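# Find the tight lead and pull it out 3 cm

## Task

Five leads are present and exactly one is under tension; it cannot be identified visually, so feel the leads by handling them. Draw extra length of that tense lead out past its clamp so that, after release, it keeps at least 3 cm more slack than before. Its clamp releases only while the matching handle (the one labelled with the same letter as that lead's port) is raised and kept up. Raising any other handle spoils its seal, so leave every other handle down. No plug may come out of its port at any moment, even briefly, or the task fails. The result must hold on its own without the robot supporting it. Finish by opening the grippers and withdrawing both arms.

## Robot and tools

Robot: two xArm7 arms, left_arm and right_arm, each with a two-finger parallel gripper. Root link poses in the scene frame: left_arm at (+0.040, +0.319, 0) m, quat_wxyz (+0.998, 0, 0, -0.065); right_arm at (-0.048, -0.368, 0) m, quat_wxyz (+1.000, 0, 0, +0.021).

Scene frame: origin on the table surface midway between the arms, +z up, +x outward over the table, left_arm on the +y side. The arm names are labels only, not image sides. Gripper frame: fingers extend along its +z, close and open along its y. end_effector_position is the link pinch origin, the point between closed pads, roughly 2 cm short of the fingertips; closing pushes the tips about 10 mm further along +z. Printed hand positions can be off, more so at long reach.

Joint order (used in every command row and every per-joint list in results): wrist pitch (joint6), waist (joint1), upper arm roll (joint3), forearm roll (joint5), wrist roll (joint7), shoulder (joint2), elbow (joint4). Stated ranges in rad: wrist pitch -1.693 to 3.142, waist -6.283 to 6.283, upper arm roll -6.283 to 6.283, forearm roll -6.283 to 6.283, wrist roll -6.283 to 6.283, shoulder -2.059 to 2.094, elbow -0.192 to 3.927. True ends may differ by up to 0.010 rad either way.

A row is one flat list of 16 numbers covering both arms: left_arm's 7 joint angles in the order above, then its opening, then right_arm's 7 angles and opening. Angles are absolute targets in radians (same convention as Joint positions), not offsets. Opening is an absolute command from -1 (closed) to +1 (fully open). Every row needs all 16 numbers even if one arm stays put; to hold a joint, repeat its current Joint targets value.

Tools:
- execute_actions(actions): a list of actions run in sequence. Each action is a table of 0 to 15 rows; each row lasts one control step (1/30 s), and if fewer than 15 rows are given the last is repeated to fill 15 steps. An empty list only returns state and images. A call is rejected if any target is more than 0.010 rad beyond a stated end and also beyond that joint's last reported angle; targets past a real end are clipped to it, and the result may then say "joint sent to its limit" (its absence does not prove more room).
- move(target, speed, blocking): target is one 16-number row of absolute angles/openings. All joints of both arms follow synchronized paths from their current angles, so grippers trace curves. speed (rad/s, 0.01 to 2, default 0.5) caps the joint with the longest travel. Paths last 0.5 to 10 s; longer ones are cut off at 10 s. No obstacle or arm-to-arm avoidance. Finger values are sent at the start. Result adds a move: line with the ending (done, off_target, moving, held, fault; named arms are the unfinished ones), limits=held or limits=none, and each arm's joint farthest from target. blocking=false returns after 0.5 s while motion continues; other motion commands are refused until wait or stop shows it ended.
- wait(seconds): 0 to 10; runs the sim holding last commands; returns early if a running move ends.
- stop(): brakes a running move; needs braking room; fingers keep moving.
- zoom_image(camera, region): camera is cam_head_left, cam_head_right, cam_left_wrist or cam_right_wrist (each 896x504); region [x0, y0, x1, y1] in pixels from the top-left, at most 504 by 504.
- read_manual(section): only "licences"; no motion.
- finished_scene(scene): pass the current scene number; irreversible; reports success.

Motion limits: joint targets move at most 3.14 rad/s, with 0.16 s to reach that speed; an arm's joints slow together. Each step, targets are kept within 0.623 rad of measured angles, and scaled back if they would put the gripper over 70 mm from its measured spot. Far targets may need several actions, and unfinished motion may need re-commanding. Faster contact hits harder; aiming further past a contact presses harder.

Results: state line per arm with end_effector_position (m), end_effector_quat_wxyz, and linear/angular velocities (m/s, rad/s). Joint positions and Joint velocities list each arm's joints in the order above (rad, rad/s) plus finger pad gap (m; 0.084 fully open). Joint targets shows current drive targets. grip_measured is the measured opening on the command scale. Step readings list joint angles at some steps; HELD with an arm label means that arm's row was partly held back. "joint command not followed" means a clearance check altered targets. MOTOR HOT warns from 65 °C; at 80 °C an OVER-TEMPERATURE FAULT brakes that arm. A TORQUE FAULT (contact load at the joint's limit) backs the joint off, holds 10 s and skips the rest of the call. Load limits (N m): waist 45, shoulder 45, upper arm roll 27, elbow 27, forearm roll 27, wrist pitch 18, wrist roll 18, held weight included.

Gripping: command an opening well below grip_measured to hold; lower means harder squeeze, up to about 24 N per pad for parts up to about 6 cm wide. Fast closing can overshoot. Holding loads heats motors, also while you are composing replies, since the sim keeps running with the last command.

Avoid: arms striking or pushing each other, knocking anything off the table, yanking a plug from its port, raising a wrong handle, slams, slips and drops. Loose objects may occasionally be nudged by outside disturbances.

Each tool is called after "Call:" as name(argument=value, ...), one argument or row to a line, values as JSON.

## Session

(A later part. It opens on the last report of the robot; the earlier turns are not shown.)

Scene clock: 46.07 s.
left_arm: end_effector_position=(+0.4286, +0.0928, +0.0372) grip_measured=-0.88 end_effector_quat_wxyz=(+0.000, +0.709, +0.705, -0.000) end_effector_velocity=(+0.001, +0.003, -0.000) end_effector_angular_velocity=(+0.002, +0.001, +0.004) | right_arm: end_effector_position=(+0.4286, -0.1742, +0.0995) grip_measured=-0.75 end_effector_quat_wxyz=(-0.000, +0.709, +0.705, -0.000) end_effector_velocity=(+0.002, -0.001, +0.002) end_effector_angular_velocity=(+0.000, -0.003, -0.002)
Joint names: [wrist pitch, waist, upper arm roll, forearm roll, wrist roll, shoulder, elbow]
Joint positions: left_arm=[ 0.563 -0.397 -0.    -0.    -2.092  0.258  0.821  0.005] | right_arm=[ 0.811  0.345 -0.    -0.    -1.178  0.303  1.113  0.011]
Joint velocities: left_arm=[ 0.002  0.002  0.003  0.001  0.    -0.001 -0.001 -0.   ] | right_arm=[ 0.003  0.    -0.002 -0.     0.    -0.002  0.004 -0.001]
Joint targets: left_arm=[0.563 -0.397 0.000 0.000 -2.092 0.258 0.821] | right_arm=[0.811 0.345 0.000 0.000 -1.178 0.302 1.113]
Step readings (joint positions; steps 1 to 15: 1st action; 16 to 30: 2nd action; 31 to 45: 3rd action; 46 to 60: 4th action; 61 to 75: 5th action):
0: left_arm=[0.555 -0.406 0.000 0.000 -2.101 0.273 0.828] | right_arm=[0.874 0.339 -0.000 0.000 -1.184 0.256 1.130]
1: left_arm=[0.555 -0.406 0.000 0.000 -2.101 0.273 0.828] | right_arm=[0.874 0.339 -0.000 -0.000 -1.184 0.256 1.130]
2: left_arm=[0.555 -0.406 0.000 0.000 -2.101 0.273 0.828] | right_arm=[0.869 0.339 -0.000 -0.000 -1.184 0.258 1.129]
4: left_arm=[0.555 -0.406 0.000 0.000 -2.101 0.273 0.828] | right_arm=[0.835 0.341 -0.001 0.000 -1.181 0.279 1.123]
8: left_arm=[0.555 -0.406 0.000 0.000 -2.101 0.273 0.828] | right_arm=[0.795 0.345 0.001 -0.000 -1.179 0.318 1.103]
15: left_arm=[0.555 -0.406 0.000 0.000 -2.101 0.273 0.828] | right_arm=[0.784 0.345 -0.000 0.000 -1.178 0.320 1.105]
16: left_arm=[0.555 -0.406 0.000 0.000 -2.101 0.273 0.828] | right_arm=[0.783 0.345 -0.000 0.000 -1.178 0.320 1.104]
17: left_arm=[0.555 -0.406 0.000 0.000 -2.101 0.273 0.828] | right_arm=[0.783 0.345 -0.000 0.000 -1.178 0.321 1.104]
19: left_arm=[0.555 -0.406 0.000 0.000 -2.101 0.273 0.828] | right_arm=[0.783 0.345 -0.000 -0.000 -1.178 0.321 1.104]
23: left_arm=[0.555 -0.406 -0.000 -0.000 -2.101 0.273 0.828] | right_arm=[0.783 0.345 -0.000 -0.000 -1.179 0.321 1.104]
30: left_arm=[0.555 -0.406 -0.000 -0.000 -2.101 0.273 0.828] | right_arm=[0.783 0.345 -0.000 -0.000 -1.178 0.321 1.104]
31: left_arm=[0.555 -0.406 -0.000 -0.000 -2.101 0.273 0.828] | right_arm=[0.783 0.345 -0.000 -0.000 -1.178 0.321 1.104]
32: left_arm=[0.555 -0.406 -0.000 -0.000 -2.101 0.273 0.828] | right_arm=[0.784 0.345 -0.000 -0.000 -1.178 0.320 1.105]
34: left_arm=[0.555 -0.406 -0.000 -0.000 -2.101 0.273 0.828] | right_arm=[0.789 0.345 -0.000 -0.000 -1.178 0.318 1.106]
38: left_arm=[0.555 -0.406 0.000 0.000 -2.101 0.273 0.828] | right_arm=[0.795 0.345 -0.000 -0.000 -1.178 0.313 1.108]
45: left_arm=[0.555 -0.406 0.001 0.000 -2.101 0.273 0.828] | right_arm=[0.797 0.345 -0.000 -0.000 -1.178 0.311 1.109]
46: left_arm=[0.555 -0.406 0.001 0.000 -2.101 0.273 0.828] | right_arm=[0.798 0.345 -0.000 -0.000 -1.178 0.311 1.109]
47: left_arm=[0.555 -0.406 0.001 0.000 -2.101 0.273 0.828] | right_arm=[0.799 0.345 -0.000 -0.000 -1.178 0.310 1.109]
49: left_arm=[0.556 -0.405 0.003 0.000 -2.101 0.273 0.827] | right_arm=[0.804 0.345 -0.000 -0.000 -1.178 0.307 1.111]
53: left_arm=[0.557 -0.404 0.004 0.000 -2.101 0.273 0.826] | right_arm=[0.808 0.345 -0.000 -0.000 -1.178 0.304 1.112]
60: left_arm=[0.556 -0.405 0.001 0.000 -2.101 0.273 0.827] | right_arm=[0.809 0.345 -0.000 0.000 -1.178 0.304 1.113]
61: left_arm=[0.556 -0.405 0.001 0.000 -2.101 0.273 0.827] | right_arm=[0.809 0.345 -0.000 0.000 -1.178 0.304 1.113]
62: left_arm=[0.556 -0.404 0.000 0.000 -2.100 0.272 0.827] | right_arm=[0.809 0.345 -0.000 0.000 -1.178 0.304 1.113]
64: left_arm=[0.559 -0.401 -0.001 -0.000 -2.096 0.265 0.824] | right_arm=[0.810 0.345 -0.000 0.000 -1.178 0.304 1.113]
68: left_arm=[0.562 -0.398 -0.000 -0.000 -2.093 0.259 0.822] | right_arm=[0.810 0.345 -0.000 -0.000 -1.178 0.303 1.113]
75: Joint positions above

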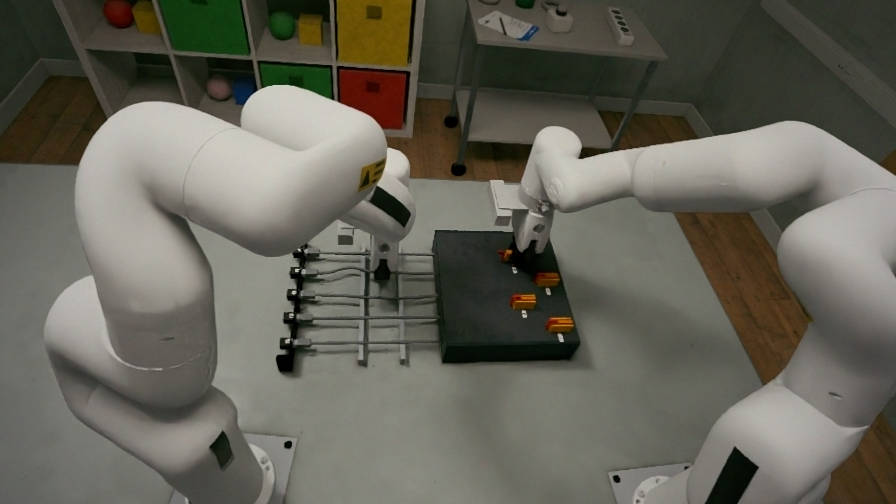

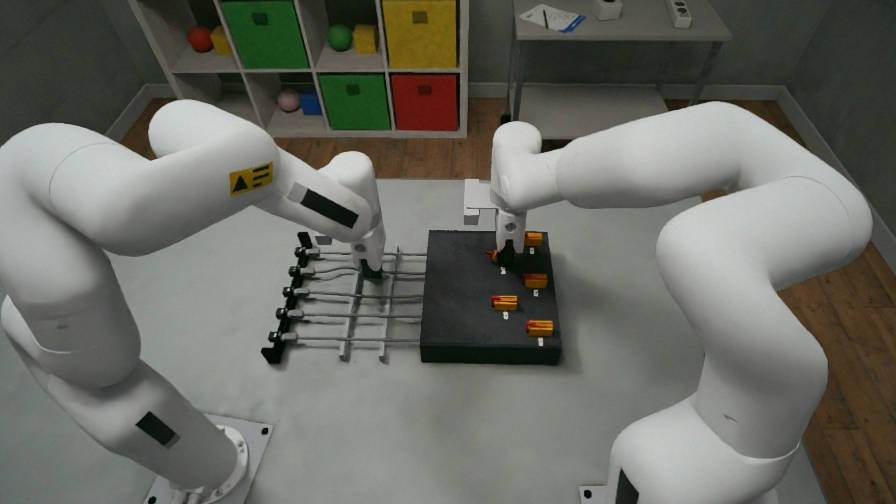

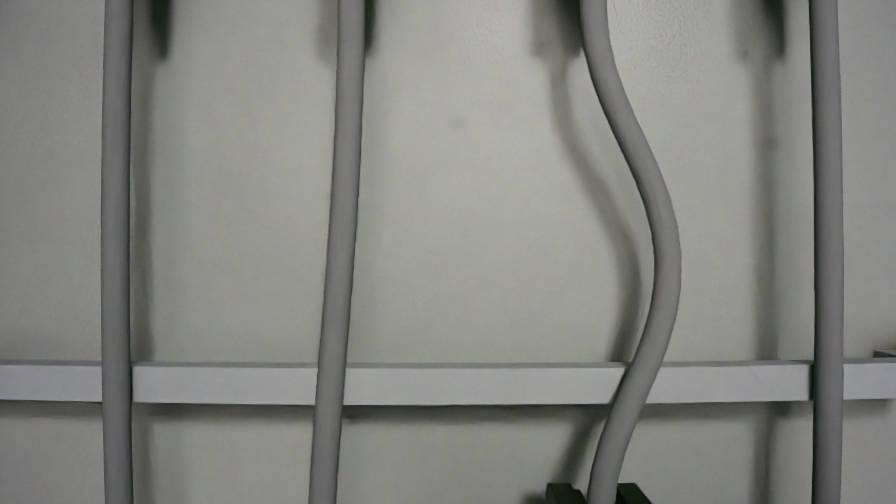

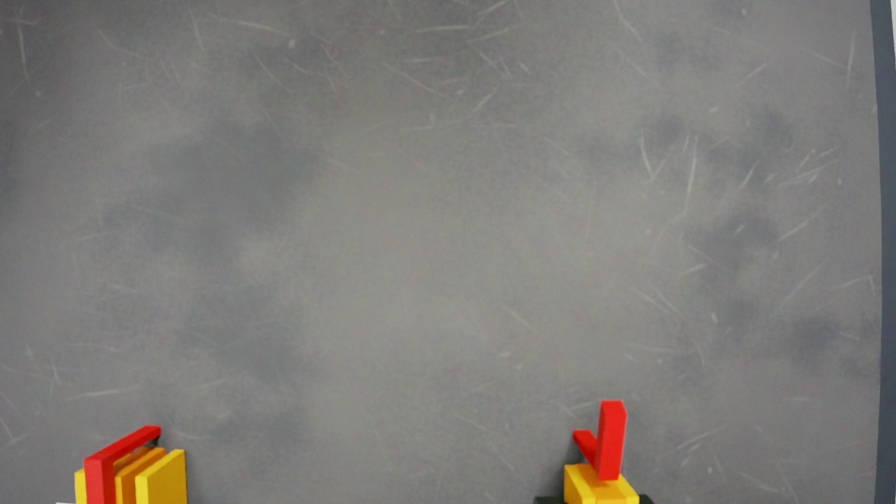

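Call:
move(
  target=[0.623,-0.331,0,0,-2.026,0.147,0.77,-1,0.811,0.345,0,0,-1.178,0.302,1.113,-1],
  speed=0.09,
)

Call:
execute_actions(
  actions=[
    [[0.623,-0.331,0,0,-2.026,0.147,0.77,-1,0.787,0.345,0,0,-1.178,0.318,1.105,-1]],
    [[0.623,-0.331,0,0,-2.026,0.147,0.77,-1,0.787,0.345,0,0,-1.178,0.318,1.105,-0.2]],
    [[0.623,-0.331,0,0,-2.026,0.147,0.77,-0.2,0.876,0.345,0,0,-1.178,0.26,1.136,-0.2]],
  ],
)

Call:
move(
  target=[1.2,-0.331,0,0,-2.026,-0.2,1.0,-0.2,1.2,0.25,0,0,-1.178,-0.2,1.0,-0.2],
)

Scene clock: 59.47 s.
left_arm: end_effector_position=(+0.4282, +0.1265, +0.0646) grip_measured=-0.88 end_effector_quat_wxyz=(-0.000, +0.709, +0.705, -0.000) end_effector_velocity=(+0.000, +0.000, +0.000) end_effector_angular_velocity=(-0.000, +0.000, +0.000) | right_arm: end_effector_position=(+0.4288, -0.1741, +0.1000) grip_measured=-0.75 end_effector_quat_wxyz=(+0.000, +0.709, +0.705, +0.000) end_effector_velocity=(-0.000, -0.001, -0.001) end_effector_angular_velocity=(-0.001, +0.001, -0.002)
Joint names: [wrist pitch, waist, upper arm roll, forearm roll, wrist roll, shoulder, elbow]
Joint positions: left_arm=[ 0.623 -0.331 -0.     0.    -2.026  0.147  0.77   0.005] | right_arm=[ 0.811  0.345 -0.    -0.    -1.178  0.302  1.113  0.011]
Joint velocities: left_arm=[ 0.001  0.001  0.    -0.     0.001 -0.001  0.    -0.   ] | right_arm=[-0.    -0.    -0.001  0.     0.    -0.    -0.002 -0.   ]
Joint targets: left_arm=[0.623 -0.331 0.000 0.000 -2.026 0.147 0.770] | right_arm=[0.811 0.345 0.000 0.000 -1.178 0.302 1.113]
move: done; limits=none; left_arm: farthest joint: the waist, 0.000 radians from its target (0.066 radians at the start); right_arm: farthest joint: the waist, 0.000 radians from its target (0.000 radians at the start)

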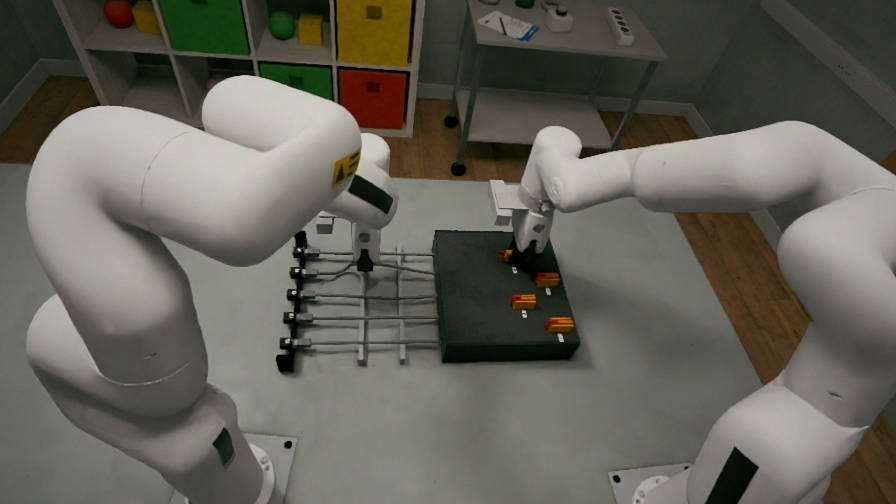

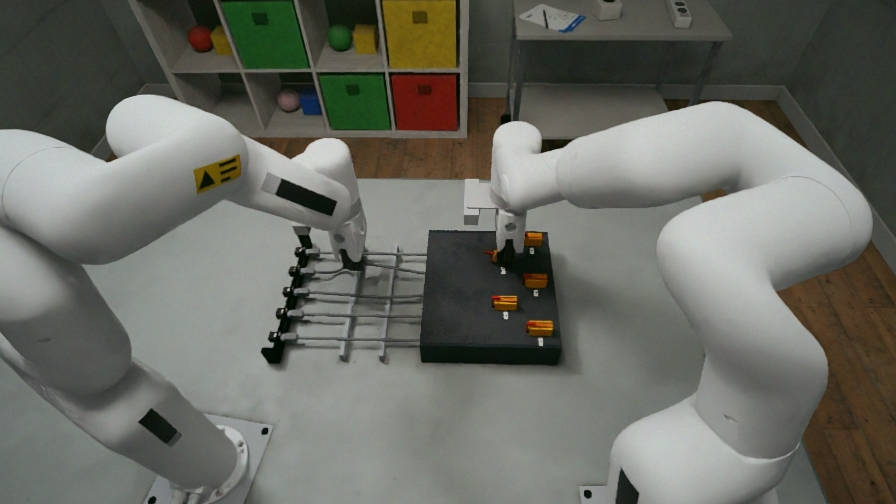

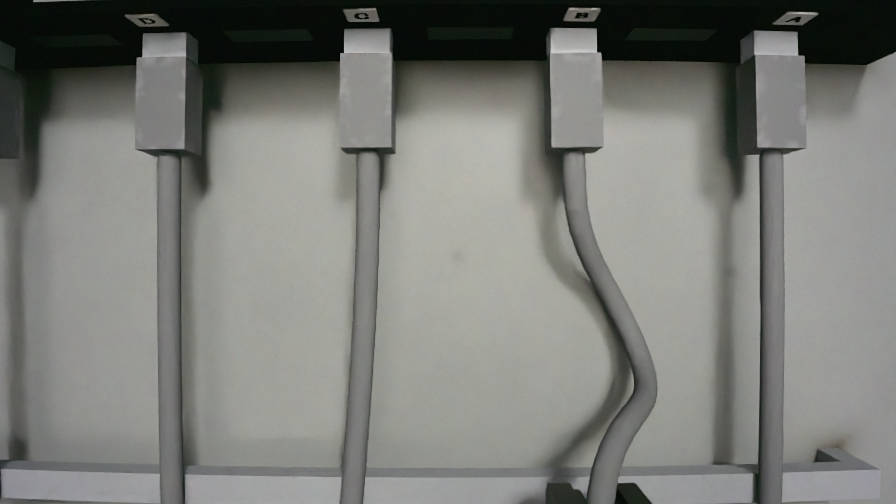

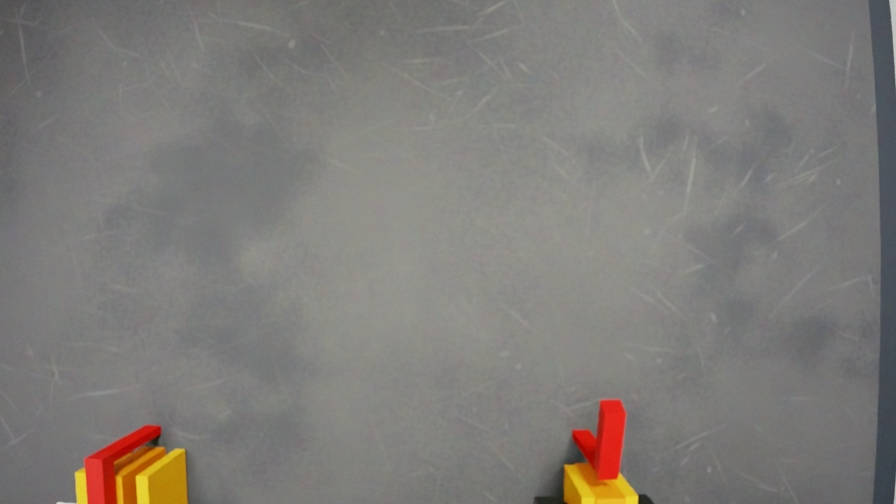

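Scene clock: 60.97 s.
left_arm: end_effector_position=(+0.4281, +0.1269, +0.0645) grip_measured=-0.22 end_effector_quat_wxyz=(-0.000, +0.709, +0.705, -0.000) end_effector_velocity=(+0.000, -0.003, +0.002) end_effector_angular_velocity=(-0.003, -0.004, -0.005) | right_arm: end_effector_position=(+0.4282, -0.1743, +0.1245) grip_measured=-0.22 end_effector_quat_wxyz=(-0.000, +0.709, +0.705, -0.001) end_effector_velocity=(+0.004, +0.001, +0.007) end_effector_angular_velocity=(+0.004, -0.011, -0.001)
Joint names: [wrist pitch, waist, upper arm roll, forearm roll, wrist roll, shoulder, elbow]
Joint positions: left_arm=[ 0.623 -0.331  0.     0.    -2.026  0.147  0.77   0.035] | right_arm=[ 0.876  0.345  0.    -0.    -1.178  0.261  1.135  0.035]
Joint velocities: left_arm=[-0.001 -0.002 -0.003 -0.001  0.    -0.002  0.002  0.   ] | right_arm=[ 0.005 -0.001 -0.001 -0.    -0.    -0.007  0.01   0.   ]
Joint targets: left_arm=[0.623 -0.331 0.000 0.000 -2.026 0.147 0.770] | right_arm=[0.876 0.345 0.000 0.000 -1.178 0.260 1.136]
Step readings (joint positions; steps 1 to 15: 1st action; 16 to 30: 2nd action; 31 to 45: 3rd action):
0: left_arm=[0.623 -0.331 -0.000 0.000 -2.026 0.147 0.770] | right_arm=[0.811 0.345 -0.000 -0.000 -1.178 0.302 1.113]
1: left_arm=[0.623 -0.331 -0.000 0.000 -2.026 0.147 0.770] | right_arm=[0.811 0.345 -0.000 -0.000 -1.178 0.302 1.113]
2: left_arm=[0.623 -0.331 -0.000 0.000 -2.026 0.147 0.770] | right_arm=[0.809 0.345 -0.000 -0.000 -1.178 0.303 1.112]
4: left_arm=[0.623 -0.331 -0.000 0.000 -2.026 0.147 0.770] | right_arm=[0.801 0.345 -0.000 -0.000 -1.178 0.307 1.109]
8: left_arm=[0.623 -0.331 0.000 0.000 -2.026 0.147 0.770] | right_arm=[0.791 0.345 -0.000 -0.000 -1.178 0.314 1.106]
15: left_arm=[0.623 -0.331 0.000 0.000 -2.026 0.147 0.770] | right_arm=[0.787 0.345 -0.000 0.000 -1.178 0.317 1.105]
16: left_arm=[0.623 -0.331 0.000 0.000 -2.026 0.147 0.770] | right_arm=[0.787 0.345 -0.000 0.000 -1.178 0.317 1.105]
17: left_arm=[0.623 -0.331 0.000 0.000 -2.026 0.147 0.770] | right_arm=[0.788 0.345 0.000 0.000 -1.178 0.317 1.105]
19: left_arm=[0.623 -0.331 0.000 0.000 -2.026 0.147 0.770] | right_arm=[0.788 0.346 0.001 0.001 -1.177 0.316 1.106]
23: left_arm=[0.623 -0.331 0.000 0.000 -2.026 0.147 0.770] | right_arm=[0.787 0.346 0.001 0.000 -1.178 0.317 1.106]
30: left_arm=[0.623 -0.331 0.000 0.000 -2.026 0.147 0.770] | right_arm=[0.787 0.345 0.000 0.000 -1.178 0.318 1.105]
31: left_arm=[0.623 -0.331 0.000 0.000 -2.026 0.147 0.770] | right_arm=[0.787 0.345 0.000 0.000 -1.178 0.318 1.105]
32: left_arm=[0.623 -0.331 0.000 0.000 -2.026 0.147 0.770] | right_arm=[0.792 0.345 0.000 0.000 -1.178 0.316 1.106]
34: left_arm=[0.623 -0.331 0.000 0.000 -2.026 0.147 0.770] | right_arm=[0.825 0.345 0.000 -0.000 -1.178 0.297 1.114]
38: left_arm=[0.623 -0.331 0.001 0.000 -2.026 0.147 0.769] | right_arm=[0.865 0.345 -0.000 0.000 -1.178 0.263 1.137]
45: Joint positions above

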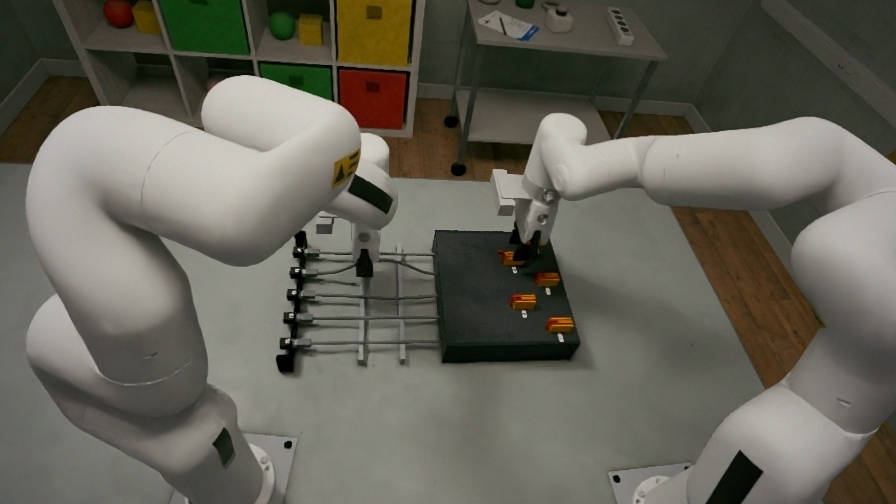

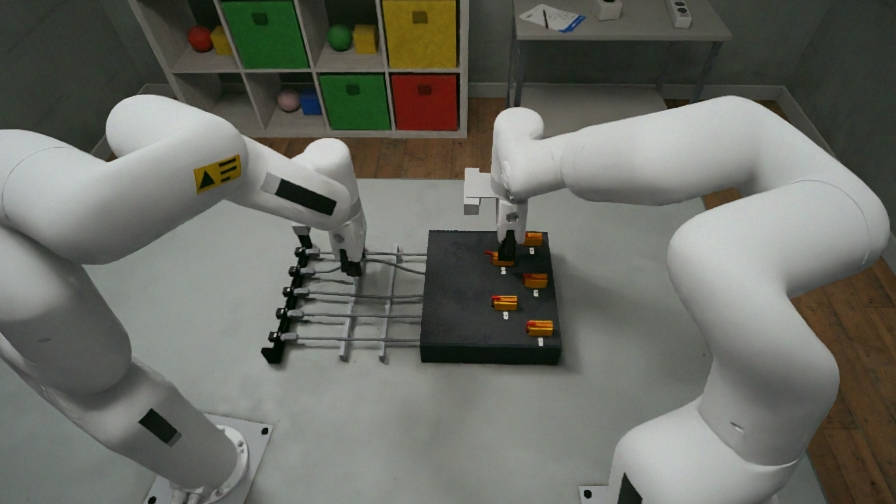

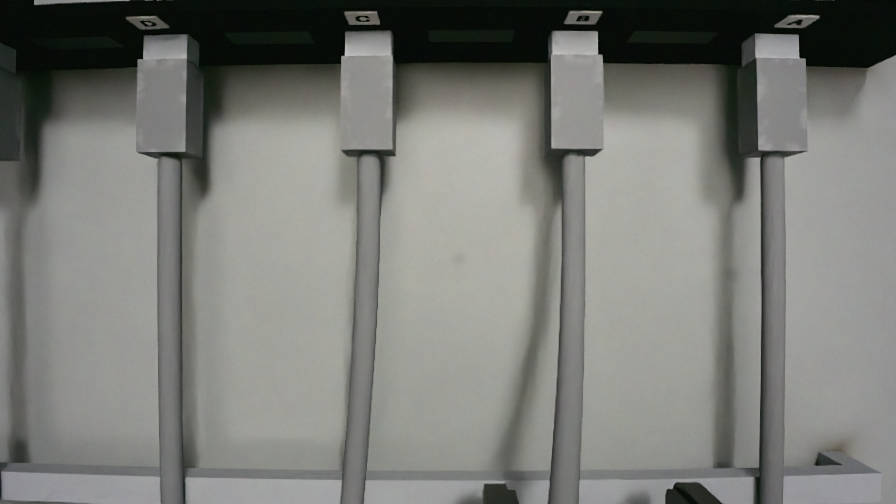

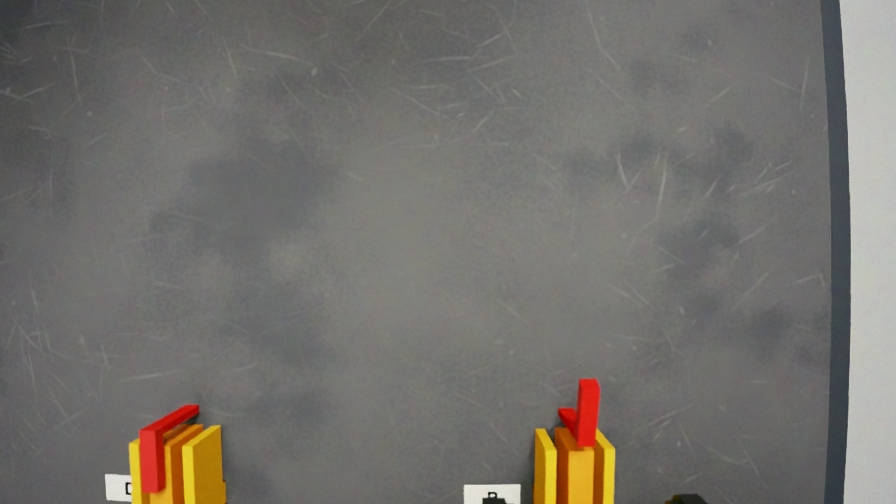

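Scene clock: 62.70 s.
left_arm: end_effector_position=(+0.4129, +0.1342, +0.2608) grip_measured=-0.22 end_effector_quat_wxyz=(-0.000, +0.709, +0.705, -0.000) end_effector_velocity=(+0.001, -0.000, +0.003) end_effector_angular_velocity=(-0.003, -0.005, -0.000) | right_arm: end_effector_position=(+0.3508, -0.2484, +0.2610) grip_measured=-0.22 end_effector_quat_wxyz=(-0.000, +0.742, +0.671, -0.000) end_effector_velocity=(+0.000, -0.001, +0.002) end_effector_angular_velocity=(+0.001, -0.002, -0.004)
Joint names: [wrist pitch, waist, upper arm roll, forearm roll, wrist roll, shoulder, elbow]
Joint positions: left_arm=[ 1.2   -0.331  0.    -0.    -2.026 -0.199  1.     0.035] | right_arm=[ 1.2    0.25   0.     0.    -1.178 -0.199  1.     0.035]
Joint velocities: left_arm=[ 0.001  0.    -0.    -0.     0.    -0.003  0.004  0.   ] | right_arm=[ 0.002 -0.002 -0.001  0.001  0.001 -0.004  0.    -0.   ]
Joint targets: left_arm=[1.200 -0.331 0.000 0.000 -2.026 -0.200 1.000] | right_arm=[1.200 0.250 0.000 0.000 -1.178 -0.200 1.000]
move: done; limits=none; left_arm: farthest joint: the shoulder, 0.001 radians from its target (0.347 radians at the start); right_arm: farthest joint: the shoulder, 0.001 radians from its target (0.461 radians at the start)

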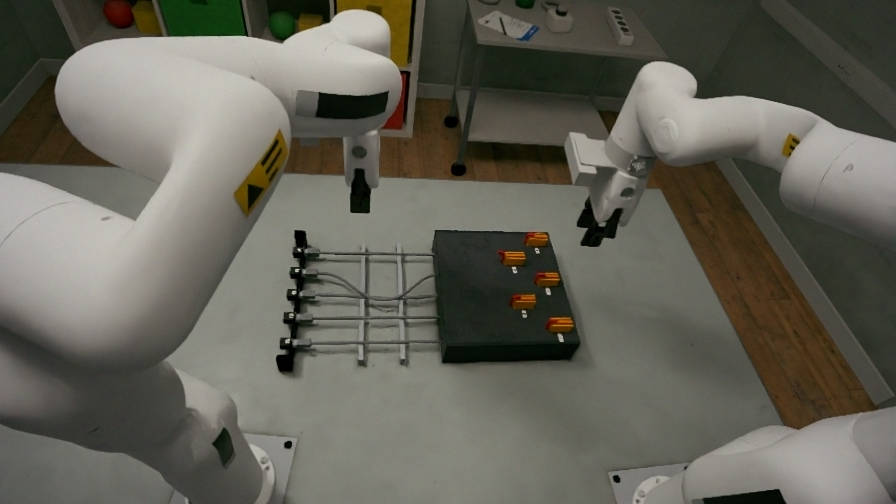

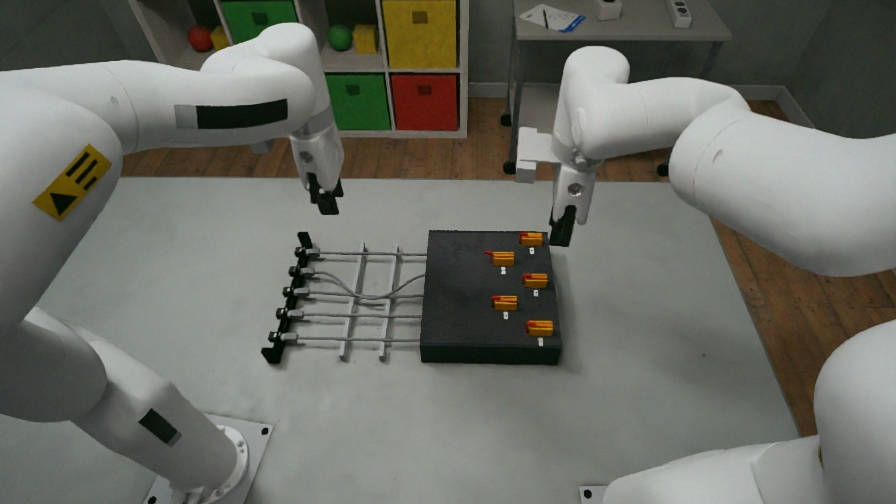

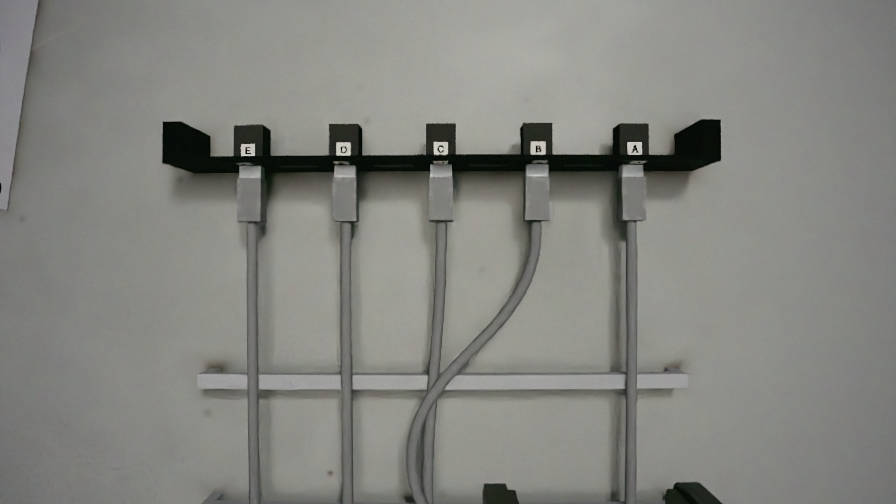

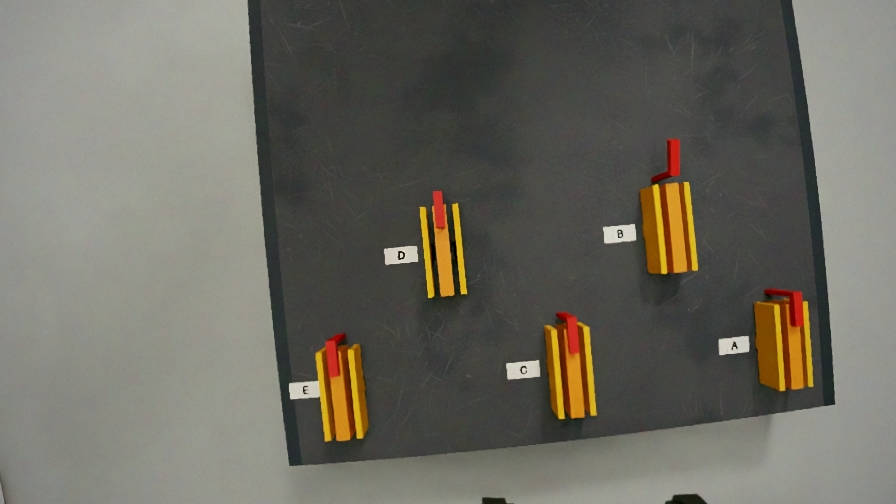

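Call:
finished_scene(
  scene=2,
)

The scene is finished: the task was done.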